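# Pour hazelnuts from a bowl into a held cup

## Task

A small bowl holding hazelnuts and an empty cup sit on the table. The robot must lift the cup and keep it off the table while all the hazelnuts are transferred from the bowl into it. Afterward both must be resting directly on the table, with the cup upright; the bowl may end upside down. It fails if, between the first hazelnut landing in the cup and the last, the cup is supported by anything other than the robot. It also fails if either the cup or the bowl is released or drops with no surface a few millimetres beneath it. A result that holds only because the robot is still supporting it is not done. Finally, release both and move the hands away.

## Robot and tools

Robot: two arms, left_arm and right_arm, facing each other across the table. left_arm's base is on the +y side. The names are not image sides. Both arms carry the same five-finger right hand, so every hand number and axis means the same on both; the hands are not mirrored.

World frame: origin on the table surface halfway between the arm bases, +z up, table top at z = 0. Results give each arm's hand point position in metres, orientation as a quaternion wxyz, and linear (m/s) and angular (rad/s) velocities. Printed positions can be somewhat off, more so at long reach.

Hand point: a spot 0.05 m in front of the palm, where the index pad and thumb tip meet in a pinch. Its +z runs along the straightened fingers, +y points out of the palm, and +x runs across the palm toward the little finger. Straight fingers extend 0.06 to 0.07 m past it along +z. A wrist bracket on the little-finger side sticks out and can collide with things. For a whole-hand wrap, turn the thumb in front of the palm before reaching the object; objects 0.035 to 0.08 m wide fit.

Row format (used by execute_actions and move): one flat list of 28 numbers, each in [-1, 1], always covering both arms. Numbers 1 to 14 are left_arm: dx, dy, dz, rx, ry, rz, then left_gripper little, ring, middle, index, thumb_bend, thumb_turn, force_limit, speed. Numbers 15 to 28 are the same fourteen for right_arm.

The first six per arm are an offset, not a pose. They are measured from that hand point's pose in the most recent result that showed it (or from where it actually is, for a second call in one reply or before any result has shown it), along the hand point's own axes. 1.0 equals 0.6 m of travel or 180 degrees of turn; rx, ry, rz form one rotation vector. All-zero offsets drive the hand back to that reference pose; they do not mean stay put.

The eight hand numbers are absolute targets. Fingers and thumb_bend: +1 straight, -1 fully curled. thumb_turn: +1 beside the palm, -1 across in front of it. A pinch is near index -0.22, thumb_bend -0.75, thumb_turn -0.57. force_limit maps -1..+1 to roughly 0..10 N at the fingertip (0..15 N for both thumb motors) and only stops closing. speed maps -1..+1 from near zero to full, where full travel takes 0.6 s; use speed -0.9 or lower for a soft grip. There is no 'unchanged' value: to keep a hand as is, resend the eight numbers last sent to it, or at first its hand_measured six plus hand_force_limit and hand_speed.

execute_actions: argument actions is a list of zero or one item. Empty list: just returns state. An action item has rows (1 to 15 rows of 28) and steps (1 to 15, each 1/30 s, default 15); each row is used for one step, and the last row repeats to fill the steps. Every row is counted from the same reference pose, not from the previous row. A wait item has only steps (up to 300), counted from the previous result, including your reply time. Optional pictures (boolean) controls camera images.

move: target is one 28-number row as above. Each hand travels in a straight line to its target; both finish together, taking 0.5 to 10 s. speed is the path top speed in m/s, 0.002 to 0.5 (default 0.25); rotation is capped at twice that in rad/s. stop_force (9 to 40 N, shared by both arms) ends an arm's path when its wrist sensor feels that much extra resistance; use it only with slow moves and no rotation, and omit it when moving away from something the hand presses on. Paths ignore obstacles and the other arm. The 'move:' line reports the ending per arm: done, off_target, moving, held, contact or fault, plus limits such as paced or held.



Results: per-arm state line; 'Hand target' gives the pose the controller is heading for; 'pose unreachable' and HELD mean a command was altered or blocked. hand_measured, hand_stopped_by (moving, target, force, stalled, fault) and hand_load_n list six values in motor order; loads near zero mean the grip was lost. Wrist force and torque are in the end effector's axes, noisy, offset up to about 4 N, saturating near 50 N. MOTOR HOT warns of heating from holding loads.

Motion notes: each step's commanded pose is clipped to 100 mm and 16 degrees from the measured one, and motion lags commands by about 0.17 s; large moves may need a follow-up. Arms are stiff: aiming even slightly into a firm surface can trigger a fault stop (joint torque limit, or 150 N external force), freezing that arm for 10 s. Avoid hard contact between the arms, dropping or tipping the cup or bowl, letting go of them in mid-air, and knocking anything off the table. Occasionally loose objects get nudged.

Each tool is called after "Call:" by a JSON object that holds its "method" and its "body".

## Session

Call:
{"method": "execute_actions", "body": {"actions": []}}

Scene clock: 0.00 s of 6600.00 s.
left_arm: end_effector_position=(+0.2619, +0.4747, +0.4783) hand_measured=(+1.000, +1.000, +1.000, +1.000, +1.000, +1.000) hand_load_n=(+0.0, +0.0, +0.0, +0.0, +0.0, +0.0) hand_stopped_by=(target, target, target, target, target, target) hand_force_limit=0.00 hand_speed=-0.80 end_effector_quat_wxyz=(+0.009, +0.286, +0.958, -0.017) end_effector_velocity=(+0.000, +0.000, -0.000) end_effector_angular_velocity=(+0.000, -0.000, +0.000) | right_arm: end_effector_position=(+0.1081, -0.2433, +0.4915) hand_measured=(+1.000, +1.000, +1.000, +1.000, +1.000, +1.000) hand_load_n=(+0.0, +0.0, +0.0, +0.0, +0.0, +0.0) hand_stopped_by=(target, target, target, target, target, target) hand_force_limit=0.00 hand_speed=-0.80 end_effector_quat_wxyz=(+0.032, -0.355, +0.934, +0.013) end_effector_velocity=(-0.000, -0.001, +0.000) end_effector_angular_velocity=(-0.002, -0.001, -0.000)
Joint positions: left_arm=[ 0.555 -1.705  1.316  1.926  1.588 -1.876] | right_arm=[-1.199 -1.747  1.315  1.938  1.547 -1.89 ]
Joint velocities: left_arm=[ 0.001  0.    -0.    -0.    -0.     0.   ] | right_arm=[-0.    -0.001  0.     0.     0.002  0.   ]
Wrist force (N, on the end effector, along its own x y z axes, offset not removed): no reading
Wrist torque (N m, same axes, about the end effector's origin, offset not removed): no reading
Hand target (left_arm): +0.262, +0.475, +0.478; +0.009, +0.286, +0.958, -0.017
Hand target (right_arm): +0.108, -0.243, +0.492; +0.032, -0.355, +0.934, +0.013
camera_calibration (this result's frames):
cam_left_wrist: T_world_to_cam=[[0.661891, 0.749444, -0.0152922, -0.519593], [0.628964, -0.544156, 0.555246, -0.17073], [0.407804, -0.37713, -0.831546, 0.596885], [0, 0, 0, 1]] pos_world=[0.207885, 0.521605, 0.583188]
cam_right_wrist: T_world_to_cam=[[-0.550625, 0.834741, -0.00449601, 0.273176], [0.656119, 0.436117, 0.615882, -0.274455], [0.516063, 0.33617, -0.787826, 0.545084], [0, 0, 0, 1]] pos_world=[0.0491951, -0.291577, 0.599691]

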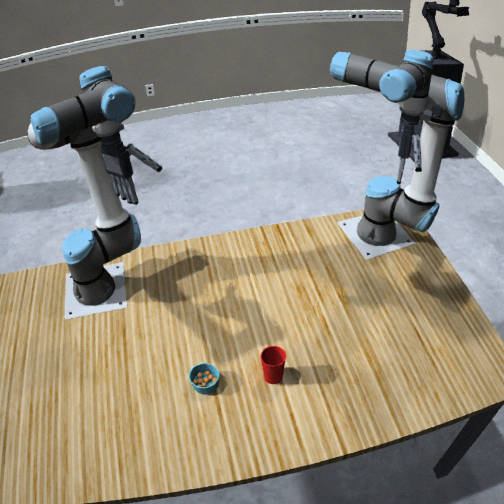

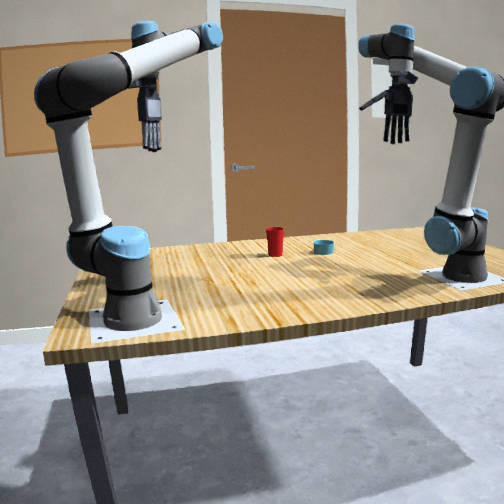

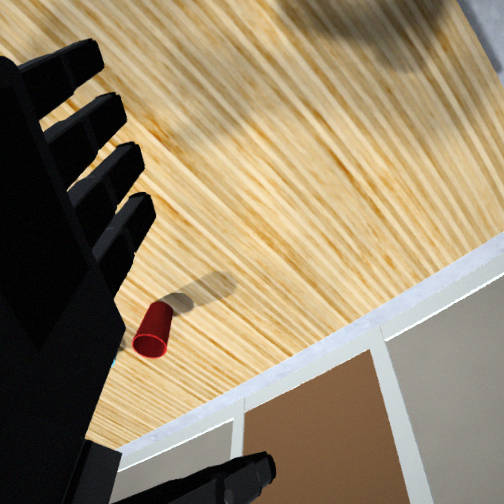

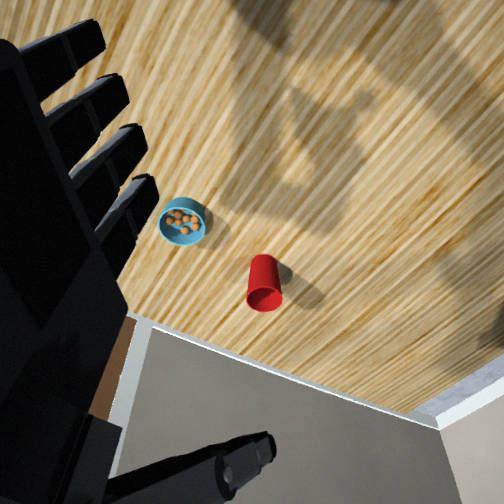

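Call:
{"method": "move", "body": {"target": [0,0,0,0,0,-0.935,1,1,1,1,1,-1,0,0, 0,0,0,0,0,0.981,1,1,1,1,1,-1,0,0], "speed": 0.5}}

Call:
{"method": "move", "body": {"target": [0.598,0.323,0.547,0,0.5,0,1,1,1,1,1,-1,0,0, 0.298,0.355,0.618,0,0.5,0,1,1,1,1,1,-1,0,0], "speed": 0.3}}

Scene clock: 30.47 s of 6600.00 s.
left_arm: end_effector_position=(+0.2623, +0.4747, +0.4782) hand_measured=(+1.000, +1.000, +1.000, +1.000, +1.000, -1.000) hand_load_n=(+0.0, +0.0, +0.0, +0.0, +0.0, +0.0) hand_stopped_by=(target, target, target, target, target, target) hand_force_limit=0.00 hand_speed=0.00 end_effector_quat_wxyz=(+0.015, +0.923, -0.383, +0.011) end_effector_velocity=(+0.000, -0.000, -0.000) end_effector_angular_velocity=(+0.001, +0.001, +0.015) | right_arm: end_effector_position=(+0.1087, -0.2435, +0.4919) hand_measured=(+1.000, +1.000, +1.000, +1.000, +1.000, -1.000) hand_load_n=(+0.0, +0.0, +0.0, +0.0, +0.0, +0.0) hand_stopped_by=(target, target, target, target, target, target) hand_force_limit=0.00 hand_speed=0.00 end_effector_quat_wxyz=(-0.012, +0.923, +0.383, +0.033) end_effector_velocity=(-0.000, -0.000, +0.000) end_effector_angular_velocity=(-0.001, -0.001, -0.017)
Joint positions: left_arm=[ 0.999 -1.409  1.02   1.936  1.601 -4.368] | right_arm=[-0.68  -1.456  1.019  1.938  1.584  1.708]
Joint velocities: left_arm=[ 0.001 -0.001  0.002 -0.    -0.001 -0.014] | right_arm=[-0.     0.002 -0.003  0.001  0.002  0.016]
Wrist force (N, on the end effector, along its own x y z axes, offset not removed): left_arm=[-1.1 -0.8 0.0] | right_arm=[1.5 0.0 -0.4]
Wrist torque (N m, same axes, about the end effector's origin, offset not removed): left_arm=[-0.27 0.08 -0.14] | right_arm=[0.11 -0.37 0.12]
Hand target (left_arm): +0.262, +0.475, +0.478; +0.015, +0.924, -0.382, +0.011
Hand target (right_arm): +0.109, -0.243, +0.492; -0.012, +0.923, +0.382, +0.033
Off the commanded pose (left_arm): 0.000 m, 0 deg.
Off the commanded pose (right_arm): 0.001 m, 0 deg.
After step 110, 23.03 s passed at rest.
move: done
camera_calibration (this result's frames):
cam_left_wrist: T_world_to_cam=[[-0.80134, -0.597766, 0.0230154, 0.485181], [-0.508432, 0.700845, 0.500313, -0.437378], [-0.3152, 0.389219, -0.865539, 0.438767], [0, 0, 0, 1]] pos_world=[0.304717, 0.425783, 0.587429]
cam_right_wrist: T_world_to_cam=[[0.6026, -0.797712, -0.0229764, -0.240105], [-0.683828, -0.530985, 0.500434, -0.307994], [-0.411403, -0.28585, -0.86547, 0.532755], [0, 0, 0, 1]] pos_world=[0.15325, -0.202787, 0.609697]

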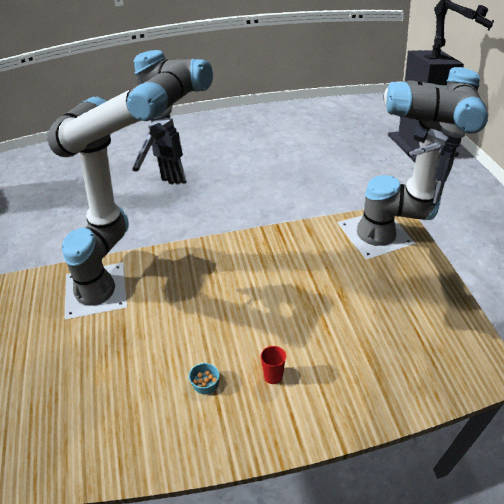

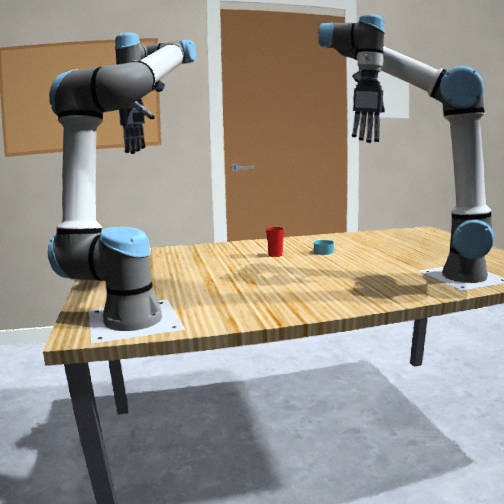

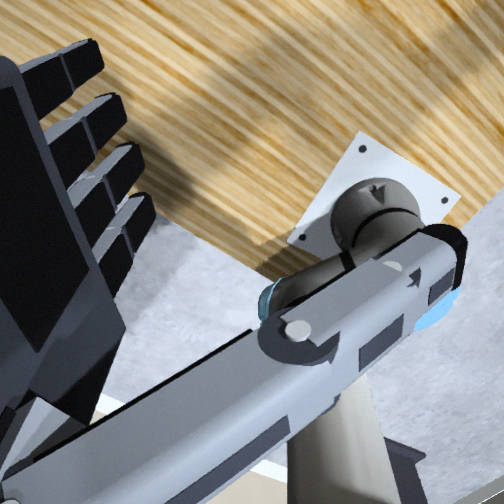

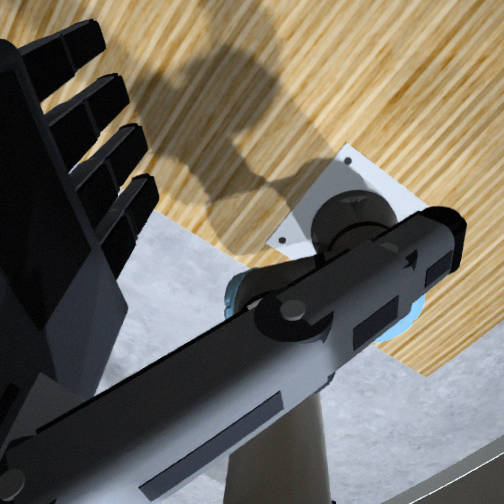

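Scene clock: 34.00 s of 6600.00 s.
left_arm: end_effector_position=(+0.3798, +0.0723, +0.1655) hand_measured=(+1.000, +1.000, +1.000, +1.000, +1.000, -1.000) hand_load_n=(+0.0, +0.0, +0.0, +0.0, +0.0, +0.0) hand_stopped_by=(target, target, target, target, target, target) hand_force_limit=0.00 hand_speed=0.00 end_effector_quat_wxyz=(+0.283, +0.645, -0.260, +0.660) end_effector_velocity=(-0.000, -0.001, +0.000) end_effector_angular_velocity=(-0.001, -0.004, -0.001) | right_arm: end_effector_position=(+0.4042, -0.2488, +0.1347) hand_measured=(+1.000, +1.000, +1.000, +1.000, +1.000, -1.000) hand_load_n=(+0.0, +0.0, +0.0, +0.0, +0.0, +0.0) hand_stopped_by=(target, target, target, target, target, target) hand_force_limit=0.00 hand_speed=0.00 end_effector_quat_wxyz=(-0.279, +0.630, +0.261, +0.676) end_effector_velocity=(+0.001, +0.000, -0.001) end_effector_angular_velocity=(+0.012, -0.014, -0.002)
Joint positions: left_arm=[ 0.369 -1.394  2.241 -0.88   1.287 -4.725] | right_arm=[-1.618 -1.623  2.67  -1.144  0.775  1.64 ]
Joint velocities: left_arm=[-0.001  0.002  0.001 -0.007 -0.001  0.004] | right_arm=[ 0.003  0.022  0.009 -0.056  0.006  0.016]
Wrist force (N, on the end effector, along its own x y z axes, offset not removed): left_arm=[-1.8 -1.1 -0.2] | right_arm=[-0.3 0.4 0.6]
Wrist torque (N m, same axes, about the end effector's origin, offset not removed): left_arm=[-0.27 0.22 -0.12] | right_arm=[0.06 -0.01 -0.05]
Hand target (left_arm): +0.380, +0.072, +0.165; +0.283, +0.645, -0.260, +0.660
Hand target (right_arm): +0.404, -0.249, +0.135; -0.279, +0.630, +0.261, +0.676
Off the commanded pose (left_arm): 0.001 m, 0 deg.
Off the commanded pose (right_arm): 0.001 m, 0 deg.
move: done
camera_calibration (this result's frames):
cam_left_wrist: T_world_to_cam=[[-0.706853, -0.696951, -0.120902, 0.341085], [-0.279368, 0.432085, -0.857471, 0.218053], [0.649855, -0.57233, -0.500127, 0.00428048], [0, 0, 0, 1]] pos_world=[0.299232, 0.145952, 0.230352]
cam_right_wrist: T_world_to_cam=[[0.717709, -0.682449, -0.13841, -0.432947], [-0.431095, -0.27936, -0.857972, 0.213463], [0.546856, 0.675441, -0.4947, 0.145547], [0, 0, 0, 1]] pos_world=[0.32316, -0.33414, 0.195223]

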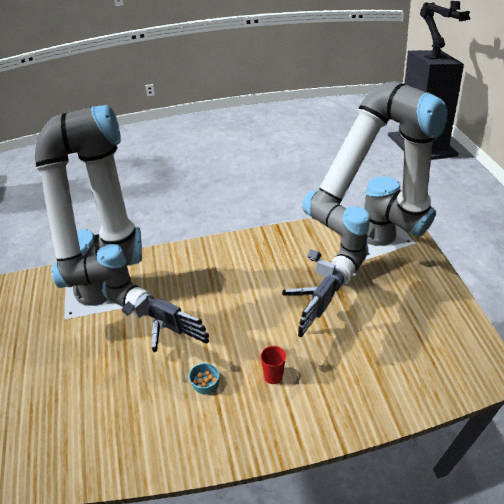

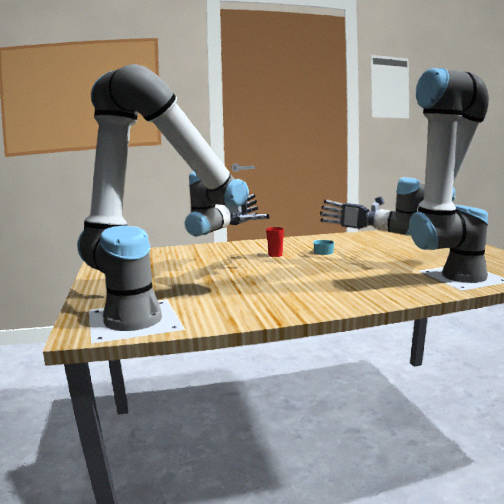

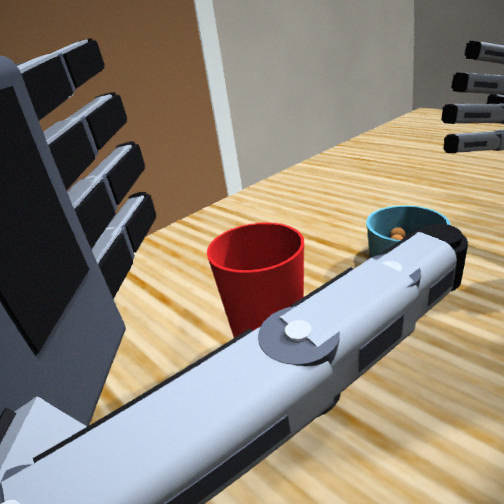

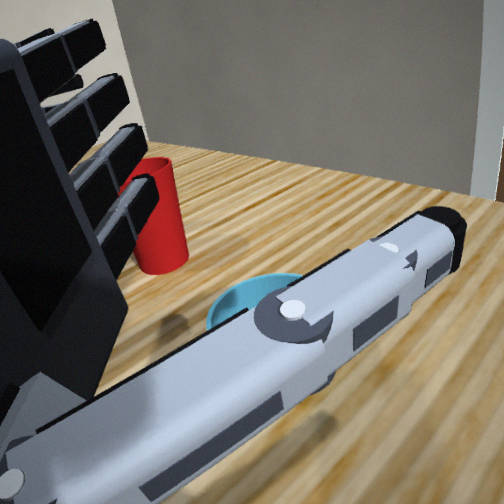

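Call:
{"method": "move", "body": {"target": [-0.2225,-0.018,0.026,0,-0.0105,0.007,1,1,1,1,1,-1,0,0, -0.172,-0.01,-0.058,0,-0.022,0,1,1,1,1,1,-1,0,0], "speed": 0.15}}

Scene clock: 46.40 s of 6600.00 s.
left_arm: end_effector_position=(+0.3993, +0.0642, +0.0325) hand_measured=(+1.000, +1.000, +1.000, +1.000, +1.000, -1.000) hand_load_n=(+0.0, +0.0, +0.0, +0.0, +0.0, +0.0) hand_stopped_by=(target, target, target, target, target, target) hand_force_limit=0.00 hand_speed=0.00 end_effector_quat_wxyz=(+0.271, +0.653, -0.272, +0.652) end_effector_velocity=(+0.001, -0.000, -0.003) end_effector_angular_velocity=(+0.000, -0.001, +0.001) | right_arm: end_effector_position=(+0.3806, -0.2641, +0.0299) hand_measured=(+1.000, +1.000, +1.000, +1.000, +1.000, -1.000) hand_load_n=(+0.0, +0.0, +0.0, +0.0, +0.0, +0.0) hand_stopped_by=(target, target, target, target, target, target) hand_force_limit=0.00 hand_speed=0.00 end_effector_quat_wxyz=(-0.270, +0.654, +0.271, +0.653) end_effector_velocity=(-0.000, -0.000, -0.003) end_effector_angular_velocity=(+0.005, -0.005, +0.002)
Joint positions: left_arm=[ 0.405 -1.037  2.231 -1.193  1.324 -4.713] | right_arm=[-1.711 -1.162  2.781 -1.616  0.68   1.567]
Joint velocities: left_arm=[ 0.002  0.008 -0.003 -0.006  0.001  0.001] | right_arm=[-0.004  0.033  0.004 -0.048 -0.006  0.009]
Wrist force (N, on the end effector, along its own x y z axes, offset not removed): left_arm=[-1.5 -0.5 -0.2] | right_arm=[1.5 -0.2 0.0]
Wrist torque (N m, same axes, about the end effector's origin, offset not removed): left_arm=[-0.22 0.15 -0.09] | right_arm=[0.07 -0.33 0.14]
Hand target (left_arm): +0.399, +0.064, +0.032; +0.271, +0.653, -0.272, +0.652
Hand target (right_arm): +0.381, -0.264, +0.030; -0.270, +0.653, +0.271, +0.653
Off the commanded pose (left_arm): 0.000 m, 0 deg.
Off the commanded pose (right_arm): 0.001 m, 0 deg.
After step 90, 7.93 s passed at rest.
move: done
camera_calibration (this result's frames):
cam_left_wrist: T_world_to_cam=[[-0.707837, -0.69185, -0.142514, 0.333948], [-0.285874, 0.465068, -0.837847, 0.112779], [0.645944, -0.552318, -0.526974, -0.078384], [0, 0, 0, 1]] pos_world=[0.319253, 0.135299, 0.100778]
cam_right_wrist: T_world_to_cam=[[0.710678, -0.689442, -0.140023, -0.440038], [-0.472948, -0.320857, -0.820592, 0.112971], [0.520823, 0.649401, -0.554096, 0.121701], [0, 0, 0, 1]] pos_world=[0.30277, -0.346166, 0.0985213]

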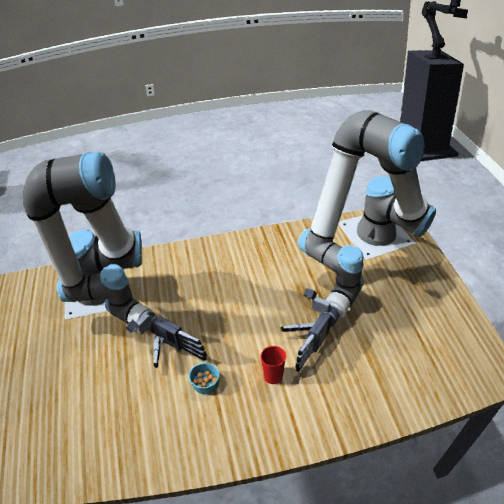

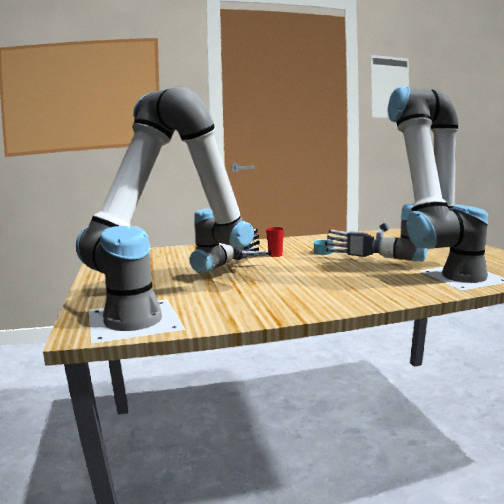

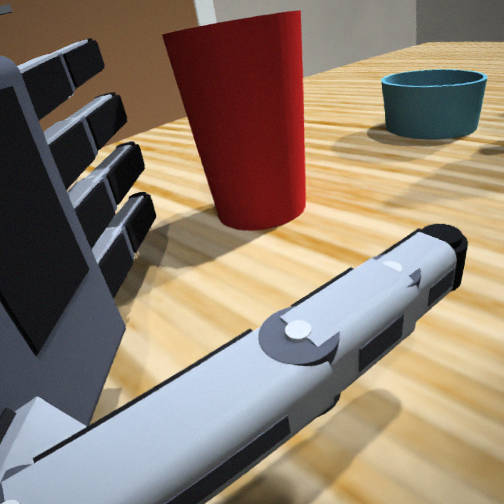

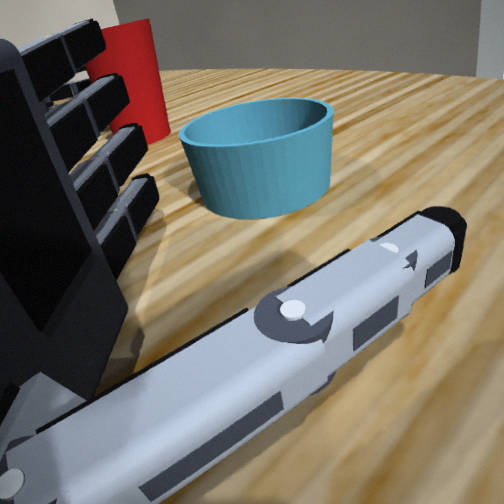

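Call:
{"method": "move", "body": {"target": [0,0.005,0.218,0,0,0,1,1,1,1,1,-1,0,0, -0.021,-0.01,0,0,0,0,1,1,1,1,1,-1,0,0], "speed": 0.08}}

Call:
{"method": "move", "body": {"target": [0,0,0,0,0,0,-1,-1,-1,-1,-1,-1,0.2,-0.7, 0,0,0,0,0,0,1,1,1,1,1,-1,0,0]}}

Call:
{"method": "move", "body": {"target": [0.2,-0.05,-0.15,0,0,0,-1,-1,-1,-1,-1,-1,0.2,-0.7, 0,0,0.185,0,0,0,1,1,1,1,1,-1,0,0], "speed": 0.07}}

Scene clock: 65.47 s of 6600.00 s.
left_arm: end_effector_position=(+0.4892, -0.0303, +0.0321) hand_measured=(+1.000, +1.000, +1.000, +1.000, +1.000, -1.000) hand_load_n=(+0.0, +0.0, +0.0, +0.0, +0.0, +0.0) hand_stopped_by=(target, target, target, target, target, target) hand_force_limit=0.00 hand_speed=0.00 end_effector_quat_wxyz=(+0.271, +0.653, -0.272, +0.652) end_effector_velocity=(+0.002, -0.003, +0.002) end_effector_angular_velocity=(-0.002, -0.000, -0.001) | right_arm: end_effector_position=(+0.3764, -0.2599, +0.0174) hand_measured=(+1.000, +1.000, +1.000, +1.000, +1.000, -1.000) hand_load_n=(+0.0, +0.0, +0.0, +0.0, +0.0, +0.0) hand_stopped_by=(target, target, target, target, target, target) hand_force_limit=0.00 hand_speed=0.00 end_effector_quat_wxyz=(-0.270, +0.654, +0.271, +0.653) end_effector_velocity=(+0.000, +0.000, +0.000) end_effector_angular_velocity=(+0.000, -0.001, -0.000)
Joint positions: left_arm=[ 0.464 -0.868  1.838 -0.969  1.383 -4.712] | right_arm=[-1.686 -1.078  2.782 -1.701  0.706  1.567]
Joint velocities: left_arm=[ 0.001  0.002 -0.01   0.006  0.002 -0.001] | right_arm=[ 0.     0.001 -0.    -0.002  0.     0.001]
Wrist force (N, on the end effector, along its own x y z axes, offset not removed): left_arm=[-1.1 -0.4 -1.4] | right_arm=[0.3 1.5 -1.2]
Wrist torque (N m, same axes, about the end effector's origin, offset not removed): left_arm=[-0.18 0.17 -0.16] | right_arm=[0.36 -0.02 0.15]
Hand target (left_arm): +0.489, -0.031, +0.032; +0.271, +0.653, -0.272, +0.652
Hand target (right_arm): +0.376, -0.260, +0.017; -0.270, +0.654, +0.271, +0.653
Off the commanded pose (left_arm): 0.000 m, 0 deg.
Off the commanded pose (right_arm): 0.000 m, 0 deg.
After step 90, 13.97 s passed at rest.
move: done
camera_calibration (this result's frames):
cam_left_wrist: T_world_to_cam=[[-0.707791, -0.691855, -0.142718, 0.332117], [-0.285725, 0.465142, -0.837857, 0.181998], [0.64606, -0.552249, -0.526904, -0.188925], [0, 0, 0, 1]] pos_world=[0.409128, 0.040788, 0.100342]
cam_right_wrist: T_world_to_cam=[[0.710688, -0.689457, -0.139901, -0.435909], [-0.472914, -0.320972, -0.820567, 0.101985], [0.520841, 0.649328, -0.554164, 0.114201], [0, 0, 0, 1]] pos_world=[0.298545, -0.34196, 0.0859872]

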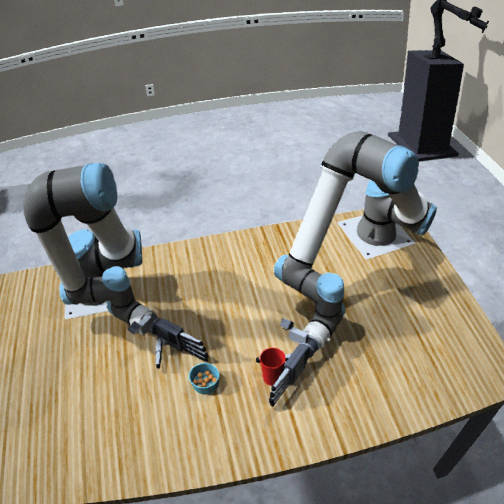

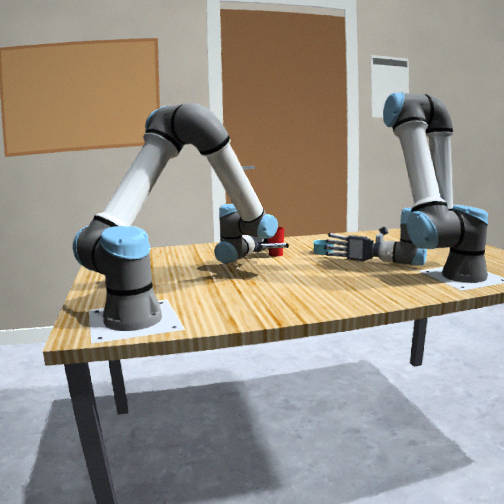

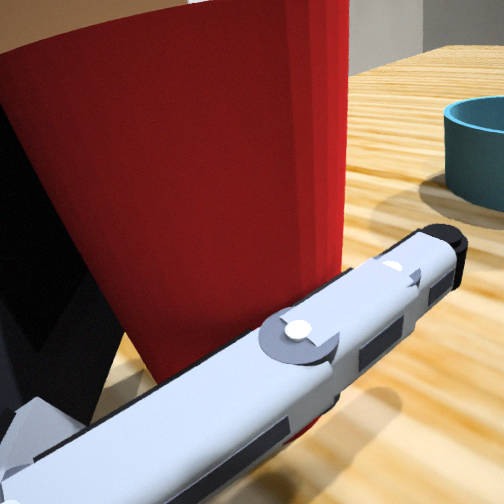

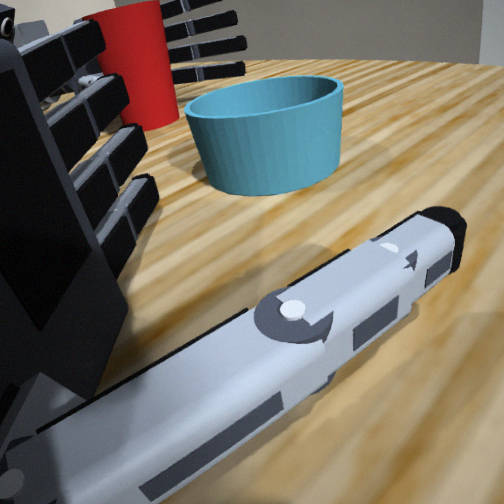

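Scene clock: 67.97 s of 6600.00 s.
left_arm: end_effector_position=(+0.4892, -0.0303, +0.0321) hand_measured=(+0.004, -0.030, -0.078, -0.112, +0.356, -1.000) hand_load_n=(+1.0, +2.5, +6.5, +8.0, +14.0, +3.0) hand_stopped_by=(force, force, force, force, force, target) hand_force_limit=0.20 hand_speed=-0.70 end_effector_quat_wxyz=(+0.271, +0.653, -0.272, +0.652) end_effector_velocity=(-0.000, -0.000, -0.001) end_effector_angular_velocity=(+0.001, +0.001, +0.000) | right_arm: end_effector_position=(+0.3764, -0.2599, +0.0174) hand_measured=(+1.000, +1.000, +1.000, +1.000, +1.000, -1.000) hand_load_n=(+0.0, +0.0, +0.0, +0.0, +0.0, +0.0) hand_stopped_by=(target, target, target, target, target, target) hand_force_limit=0.00 hand_speed=0.00 end_effector_quat_wxyz=(-0.270, +0.654, +0.271, +0.653) end_effector_velocity=(-0.000, +0.000, +0.000) end_effector_angular_velocity=(+0.000, +0.000, +0.001)
Joint positions: left_arm=[ 0.464 -0.868  1.838 -0.969  1.383 -4.712] | right_arm=[-1.686 -1.078  2.782 -1.701  0.706  1.567]
Joint velocities: left_arm=[-0.001  0.002 -0.    -0.    -0.001 -0.001] | right_arm=[-0.    -0.    -0.     0.    -0.001  0.001]
Wrist force (N, on the end effector, along its own x y z axes, offset not removed): left_arm=[-1.6 -0.7 -0.4] | right_arm=[1.6 0.5 -0.4]
Wrist torque (N m, same axes, about the end effector's origin, offset not removed): left_arm=[-0.18 0.21 -0.22] | right_arm=[0.23 -0.22 0.01]
Hand target (left_arm): +0.489, -0.030, +0.032; +0.271, +0.653, -0.272, +0.652
Hand target (right_arm): +0.376, -0.260, +0.017; -0.270, +0.654, +0.271, +0.653
Off the commanded pose (left_arm): 0.000 m, 0 deg.
Off the commanded pose (right_arm): 0.000 m, 0 deg.
move: done
camera_calibration (this result's frames):
cam_left_wrist: T_world_to_cam=[[-0.707749, -0.691902, -0.142698, 0.33211], [-0.285694, 0.465049, -0.837919, 0.182033], [0.64612, -0.552268, -0.52681, -0.188946], [0, 0, 0, 1]] pos_world=[0.409139, 0.0407842, 0.100382]
cam_right_wrist: T_world_to_cam=[[0.710687, -0.689458, -0.139901, -0.435906], [-0.472914, -0.320971, -0.820567, 0.101985], [0.520842, 0.649327, -0.554164, 0.1142], [0, 0, 0, 1]] pos_world=[0.298543, -0.341958, 0.0859871]

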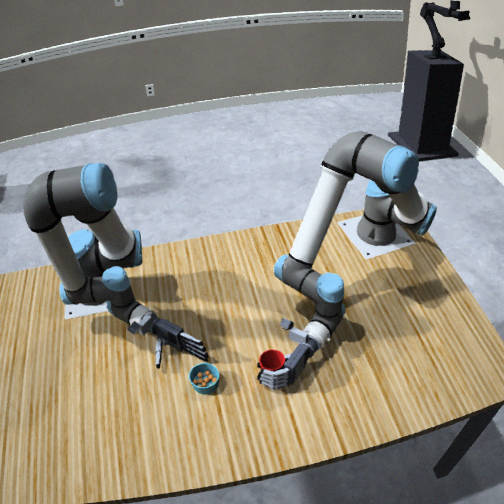

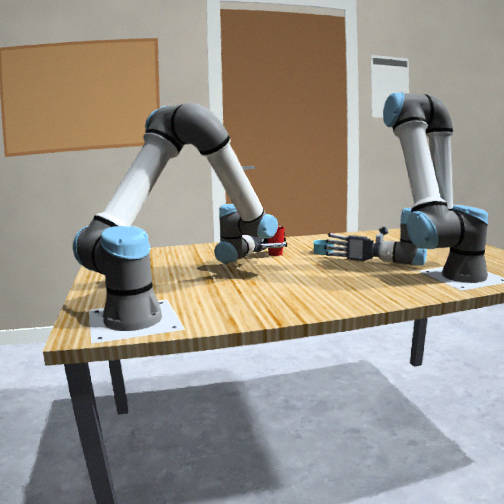

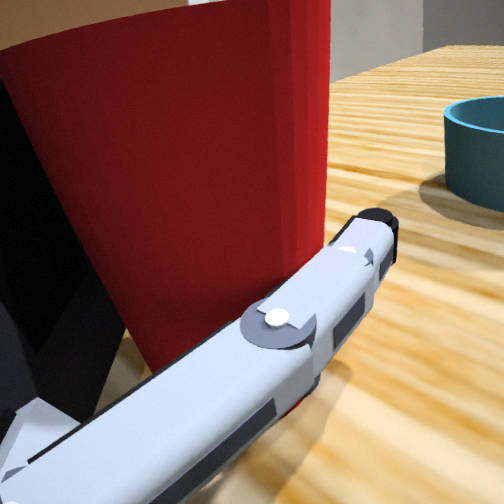

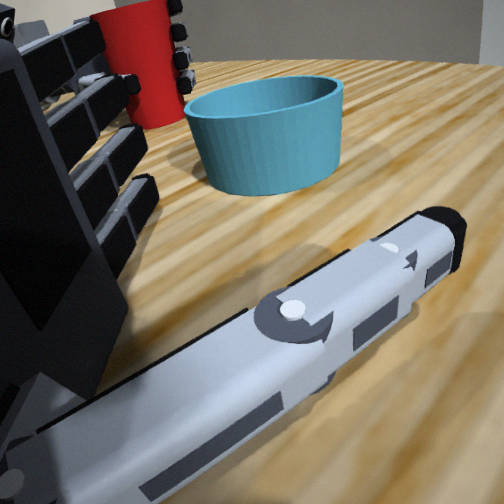

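Scene clock: 70.63 s of 6600.00 s.
left_arm: end_effector_position=(+0.4472, +0.0540, +0.1524) hand_measured=(+0.004, -0.030, -0.078, -0.112, +0.356, -1.000) hand_load_n=(+1.0, +2.0, +6.5, +8.0, +14.0, +3.5) hand_stopped_by=(force, force, force, force, force, target) hand_force_limit=0.20 hand_speed=-0.70 end_effector_quat_wxyz=(+0.271, +0.653, -0.272, +0.652) end_effector_velocity=(-0.001, +0.001, +0.002) end_effector_angular_velocity=(+0.000, -0.001, -0.001) | right_arm: end_effector_position=(+0.4547, -0.1817, +0.0173) hand_measured=(+1.000, +1.000, +1.000, +1.000, +1.000, -1.000) hand_load_n=(+0.0, +0.0, +0.0, +0.0, +0.0, +0.0) hand_stopped_by=(target, target, target, target, target, target) hand_force_limit=0.00 hand_speed=0.00 end_effector_quat_wxyz=(-0.269, +0.654, +0.271, +0.653) end_effector_velocity=(+0.001, +0.002, +0.000) end_effector_angular_velocity=(-0.000, -0.001, +0.001)
Joint positions: left_arm=[ 0.495 -1.248  2.051 -0.802  1.414 -4.712] | right_arm=[-1.352 -1.062  2.446 -1.382  1.039  1.568]
Joint velocities: left_arm=[ 0.    -0.007  0.002  0.004  0.002  0.001] | right_arm=[ 0.004  0.001 -0.005  0.004  0.003 -0.   ]
Wrist force (N, on the end effector, along its own x y z axes, offset not removed): left_arm=[-2.7 -1.2 0.1] | right_arm=[2.8 -1.4 -0.5]
Wrist torque (N m, same axes, about the end effector's origin, offset not removed): left_arm=[-0.29 0.27 -0.16] | right_arm=[-0.08 -0.37 0.07]
Hand target (left_arm): +0.447, +0.054, +0.153; +0.271, +0.653, -0.272, +0.652
Hand target (right_arm): +0.455, -0.182, +0.017; -0.269, +0.654, +0.271, +0.653
Off the commanded pose (left_arm): 0.001 m, 0 deg.
Off the commanded pose (right_arm): 0.000 m, 0 deg.
move: done
camera_calibration (this result's frames):
cam_left_wrist: T_world_to_cam=[[-0.707743, -0.691897, -0.142753, 0.37789], [-0.285645, 0.465068, -0.837925, 0.23155], [0.646148, -0.552258, -0.526786, -0.051906], [0, 0, 0, 1]] pos_world=[0.367129, 0.125109, 0.220623]
cam_right_wrist: T_world_to_cam=[[0.710725, -0.689498, -0.139506, -0.437712], [-0.472843, -0.321401, -0.820439, 0.163911], [0.520854, 0.649071, -0.554452, 0.0225359], [0, 0, 0, 1]] pos_world=[0.376859, -0.263748, 0.0859109]

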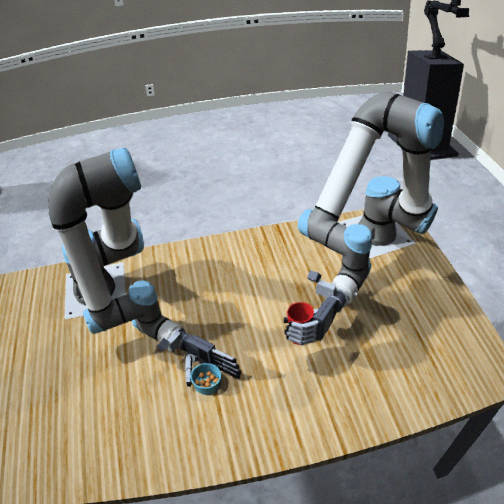

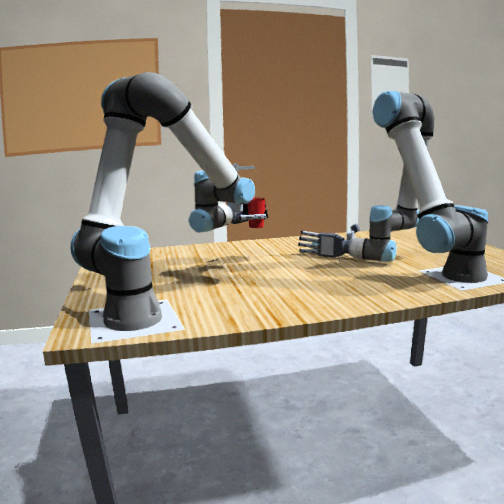

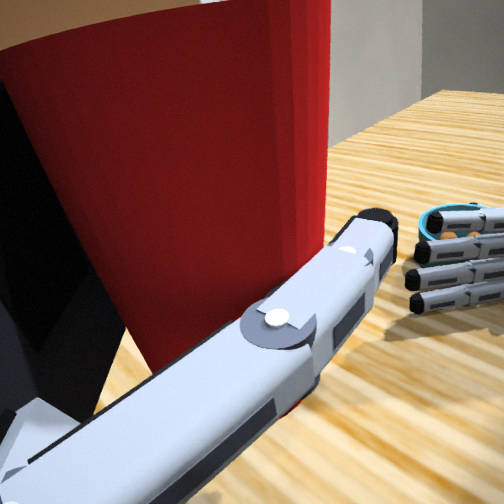

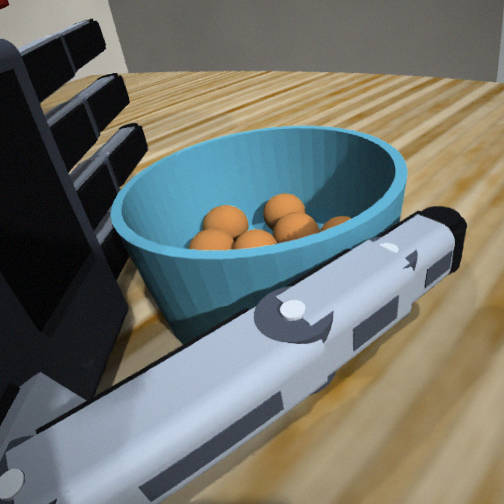

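Call:
{"method": "move", "body": {"target": [-0.087,0.075,0.075,-0.167,0,0,-1,-1,-1,-1,-1,-1,0.2,-0.7, -0.002,0.008,-0.003,0,0,0,1,1,1,1,1,-1,0,0], "speed": 0.15}}

Call:
{"method": "move", "body": {"target": [0,0,0,0,0,0,-1,-1,-1,-1,-1,-1,0.2,-0.7, 0,0,0,0,0,0,1,1,-1,-1,-1,-1,0.2,-0.75]}}

Call:
{"method": "move", "body": {"target": [0,0,0,0,0,0,-1,-1,-1,-1,-1,-1,0.2,-0.7, 0,0,0,0,0,0,1,1,-0.95,-0.95,-0.95,-1,0.7,-0.9]}}

Scene clock: 83.30 s of 6600.00 s.
left_arm: end_effector_position=(+0.4470, -0.0090, +0.0999) hand_measured=(+0.004, -0.030, -0.078, -0.112, +0.356, -1.000) hand_load_n=(+1.0, +2.0, +6.5, +8.0, +14.0, +3.5) hand_stopped_by=(force, force, force, force, force, target) hand_force_limit=0.20 hand_speed=-0.70 end_effector_quat_wxyz=(+0.431, +0.561, -0.432, +0.560) end_effector_velocity=(-0.001, -0.002, -0.002) end_effector_angular_velocity=(+0.002, +0.001, -0.015) | right_arm: end_effector_position=(+0.4568, -0.1863, +0.0161) hand_measured=(+1.000, +1.000, +1.000, +1.000, +1.000, -1.000) hand_load_n=(+0.0, +0.0, +0.0, +0.0, +0.0, +0.0) hand_stopped_by=(target, target, target, target, target, target) hand_force_limit=0.00 hand_speed=0.00 end_effector_quat_wxyz=(-0.269, +0.654, +0.271, +0.653) end_effector_velocity=(+0.000, +0.000, +0.001) end_effector_angular_velocity=(-0.000, -0.001, +0.001)
Joint positions: left_arm=[ 0.665 -0.936  1.708 -0.77   2.107 -4.711] | right_arm=[-1.37  -1.058  2.45  -1.389  1.021  1.568]
Joint velocities: left_arm=[ 0.002  0.009 -0.013  0.006  0.016  0.   ] | right_arm=[-0.001 -0.001  0.    -0.    -0.001 -0.   ]
Wrist force (N, on the end effector, along its own x y z axes, offset not removed): left_arm=[-2.2 0.1 -0.8] | right_arm=[2.1 -1.0 -2.4]
Wrist torque (N m, same axes, about the end effector's origin, offset not removed): left_arm=[-0.09 0.17 -0.13] | right_arm=[-0.01 -0.24 0.11]
Hand target (left_arm): +0.447, -0.009, +0.100; +0.431, +0.561, -0.432, +0.559
Hand target (right_arm): +0.457, -0.186, +0.016; -0.269, +0.654, +0.271, +0.653
Off the commanded pose (left_arm): 0.001 m, 0 deg.
Off the commanded pose (right_arm): 0.000 m, 0 deg.
After step 140, 5.77 s passed at rest.
move: done
camera_calibration (this result's frames):
cam_left_wrist: T_world_to_cam=[[-0.958849, -0.245825, -0.142049, 0.442849], [-0.0159085, 0.546054, -0.837599, 0.0969048], [0.283469, -0.800872, -0.527494, 0.0457454], [0, 0, 0, 1]] pos_world=[0.413199, 0.0925844, 0.168204]
cam_right_wrist: T_world_to_cam=[[0.710724, -0.689497, -0.13952, -0.442583], [-0.472844, -0.321384, -0.820446, 0.16245], [0.520855, 0.649081, -0.55444, 0.0237909], [0, 0, 0, 1]] pos_world=[0.378977, -0.268393, 0.0847231]

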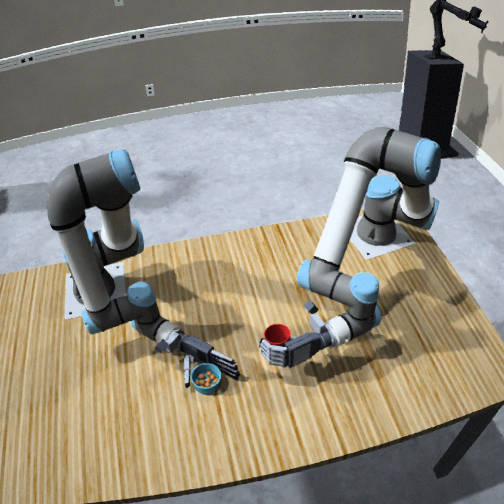

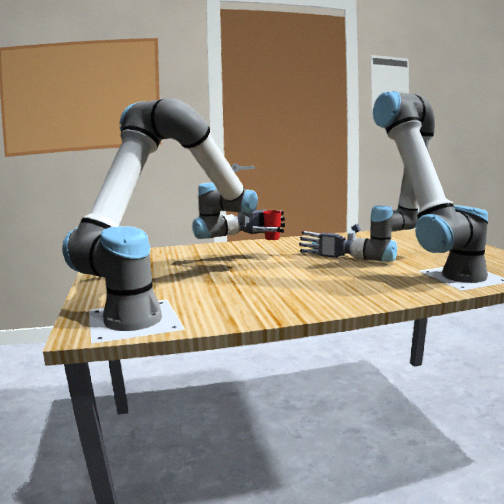

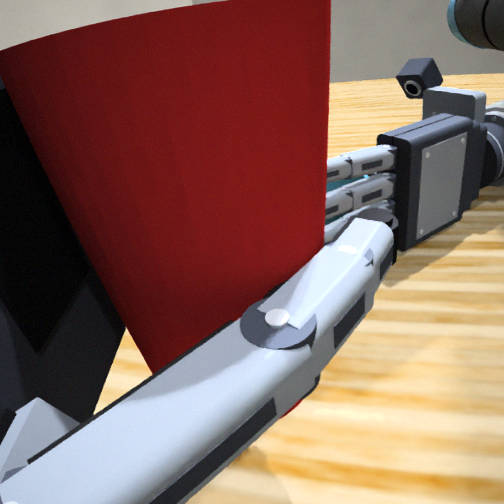

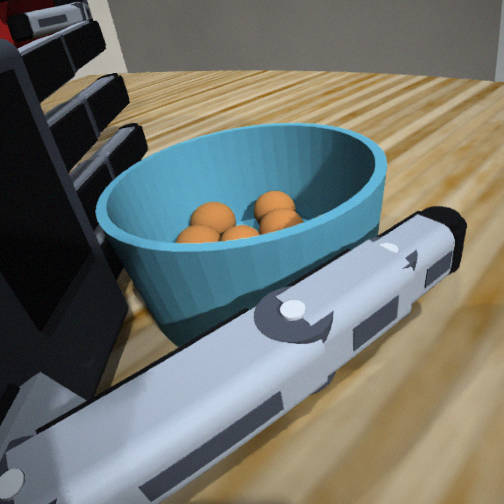

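Scene clock: 85.00 s of 6600.00 s.
left_arm: end_effector_position=(+0.4470, -0.0090, +0.0999) hand_measured=(+0.004, -0.030, -0.078, -0.112, +0.356, -1.000) hand_load_n=(+1.0, +2.0, +6.5, +8.0, +14.0, +3.5) hand_stopped_by=(force, force, force, force, force, target) hand_force_limit=0.20 hand_speed=-0.70 end_effector_quat_wxyz=(+0.431, +0.561, -0.432, +0.560) end_effector_velocity=(+0.000, -0.000, +0.001) end_effector_angular_velocity=(-0.001, -0.002, +0.001) | right_arm: end_effector_position=(+0.4568, -0.1863, +0.0161) hand_measured=(+1.000, +1.000, +0.476, +0.406, +0.684, -1.000) hand_load_n=(+0.0, +0.0, +2.0, +8.5, +12.5, +0.5) hand_stopped_by=(target, target, force, force, force, target) hand_force_limit=0.20 hand_speed=-0.75 end_effector_quat_wxyz=(-0.269, +0.654, +0.271, +0.653) end_effector_velocity=(+0.000, -0.000, -0.000) end_effector_angular_velocity=(+0.000, +0.001, -0.001)
Joint positions: left_arm=[ 0.665 -0.936  1.708 -0.77   2.107 -4.711] | right_arm=[-1.37  -1.058  2.45  -1.389  1.021  1.568]
Joint velocities: left_arm=[-0.    -0.001  0.    -0.    -0.001  0.001] | right_arm=[-0.     0.    -0.     0.     0.001  0.   ]
Wrist force (N, on the end effector, along its own x y z axes, offset not removed): left_arm=[-2.4 -1.0 -0.6] | right_arm=[1.8 0.5 -0.5]
Wrist torque (N m, same axes, about the end effector's origin, offset not removed): left_arm=[-0.24 0.21 -0.12] | right_arm=[0.10 -0.34 0.12]
Hand target (left_arm): +0.447, -0.009, +0.100; +0.431, +0.561, -0.432, +0.560
Hand target (right_arm): +0.457, -0.186, +0.016; -0.269, +0.654, +0.271, +0.653
Off the commanded pose (left_arm): 0.000 m, 0 deg.
Off the commanded pose (right_arm): 0.000 m, 0 deg.
move: done
camera_calibration (this result's frames):
cam_left_wrist: T_world_to_cam=[[-0.958848, -0.245825, -0.142056, 0.442849], [-0.0159022, 0.546055, -0.837598, 0.0969015], [0.283473, -0.800871, -0.527493, 0.0457434], [0, 0, 0, 1]] pos_world=[0.413199, 0.0925843, 0.168203]
cam_right_wrist: T_world_to_cam=[[0.710724, -0.689496, -0.13952, -0.442586], [-0.472843, -0.321384, -0.820446, 0.162449], [0.520855, 0.649082, -0.554439, 0.0237919], [0, 0, 0, 1]] pos_world=[0.378978, -0.268396, 0.0847224]

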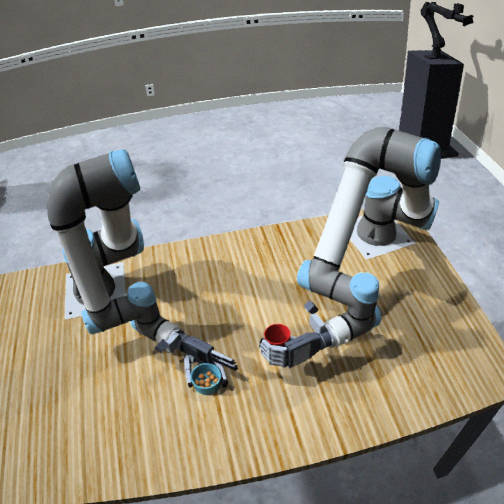

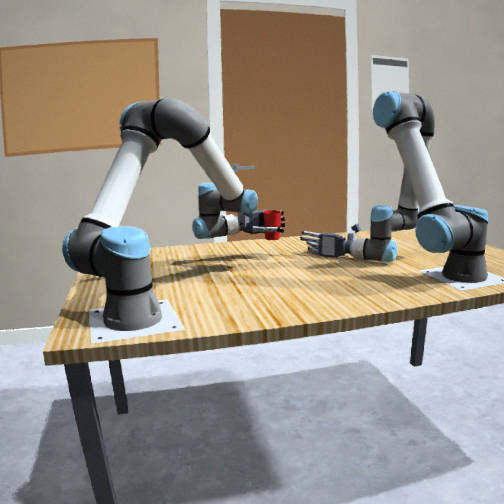

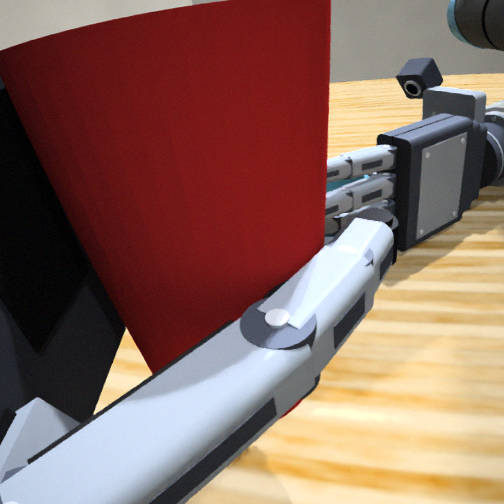

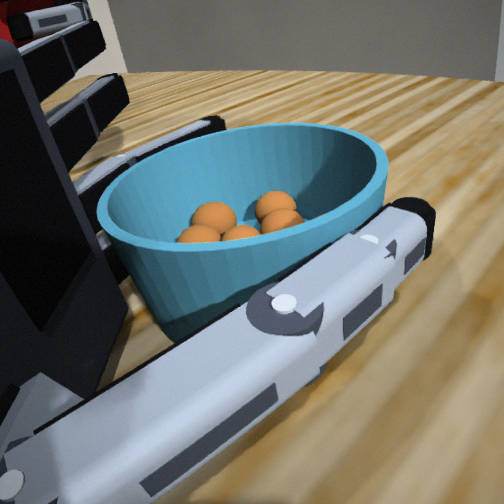

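Scene clock: 85.50 s of 6600.00 s.
left_arm: end_effector_position=(+0.4470, -0.0090, +0.0999) hand_measured=(+0.004, -0.030, -0.078, -0.112, +0.356, -1.000) hand_load_n=(+1.0, +2.0, +6.5, +8.0, +14.0, +3.5) hand_stopped_by=(force, force, force, force, force, target) hand_force_limit=0.20 hand_speed=-0.70 end_effector_quat_wxyz=(+0.431, +0.561, -0.432, +0.560) end_effector_velocity=(-0.000, -0.000, +0.001) end_effector_angular_velocity=(-0.000, -0.002, +0.000) | right_arm: end_effector_position=(+0.4568, -0.1863, +0.0161) hand_measured=(+1.000, +1.000, +0.446, +0.404, +0.692, -1.000) hand_load_n=(+0.0, +0.0, +8.0, +4.5, +15.5, +1.5) hand_stopped_by=(target, target, force, force, force, target) hand_force_limit=0.70 hand_speed=-0.90 end_effector_quat_wxyz=(-0.269, +0.654, +0.271, +0.653) end_effector_velocity=(-0.000, +0.000, -0.001) end_effector_angular_velocity=(-0.000, +0.001, +0.000)
Joint positions: left_arm=[ 0.665 -0.936  1.708 -0.77   2.107 -4.711] | right_arm=[-1.37  -1.058  2.45  -1.389  1.021  1.568]
Joint velocities: left_arm=[-0.001 -0.001 -0.     0.001 -0.001  0.001] | right_arm=[ 0.     0.001 -0.     0.    -0.     0.   ]
Wrist force (N, on the end effector, along its own x y z axes, offset not removed): left_arm=[-1.4 -0.3 -0.5] | right_arm=[2.9 -1.2 -2.5]
Wrist torque (N m, same axes, about the end effector's origin, offset not removed): left_arm=[-0.15 0.09 0.00] | right_arm=[-0.06 -0.28 0.14]
Hand target (left_arm): +0.447, -0.009, +0.100; +0.431, +0.561, -0.432, +0.560
Hand target (right_arm): +0.457, -0.186, +0.016; -0.269, +0.654, +0.271, +0.653
Off the commanded pose (left_arm): 0.000 m, 0 deg.
Off the commanded pose (right_arm): 0.000 m, 0 deg.
move: done
camera_calibration (this result's frames):
cam_left_wrist: T_world_to_cam=[[-0.958848, -0.245825, -0.142057, 0.442849], [-0.0159021, 0.546055, -0.837598, 0.0969015], [0.283473, -0.800871, -0.527493, 0.0457434], [0, 0, 0, 1]] pos_world=[0.413199, 0.0925843, 0.168203]
cam_right_wrist: T_world_to_cam=[[0.710724, -0.689496, -0.13952, -0.442586], [-0.472844, -0.321384, -0.820446, 0.162449], [0.520855, 0.649082, -0.554439, 0.0237918], [0, 0, 0, 1]] pos_world=[0.378978, -0.268396, 0.0847224]

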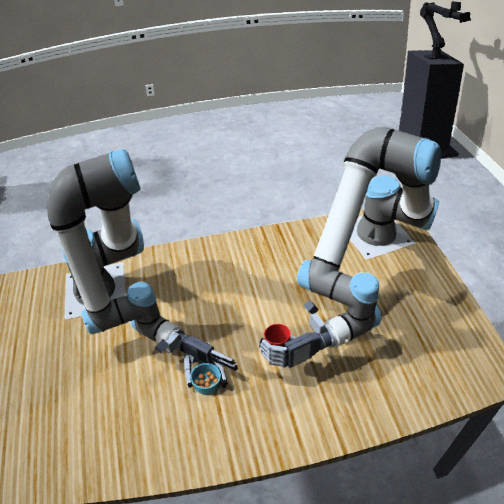

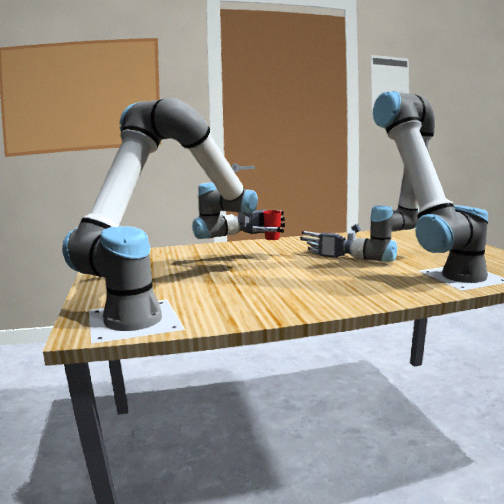

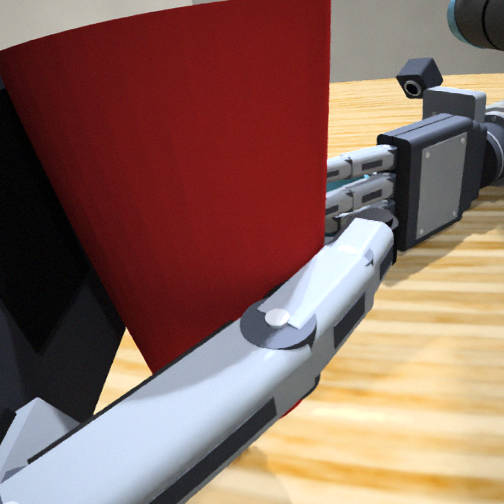

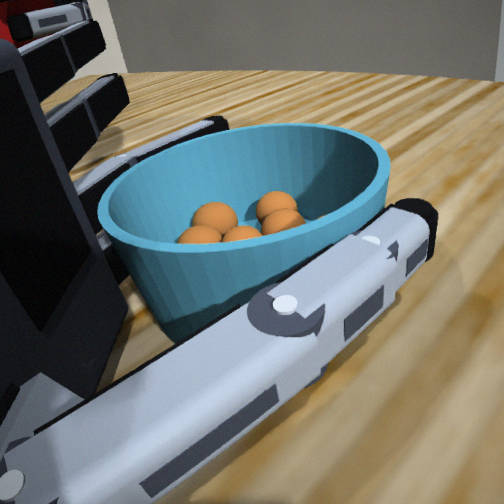

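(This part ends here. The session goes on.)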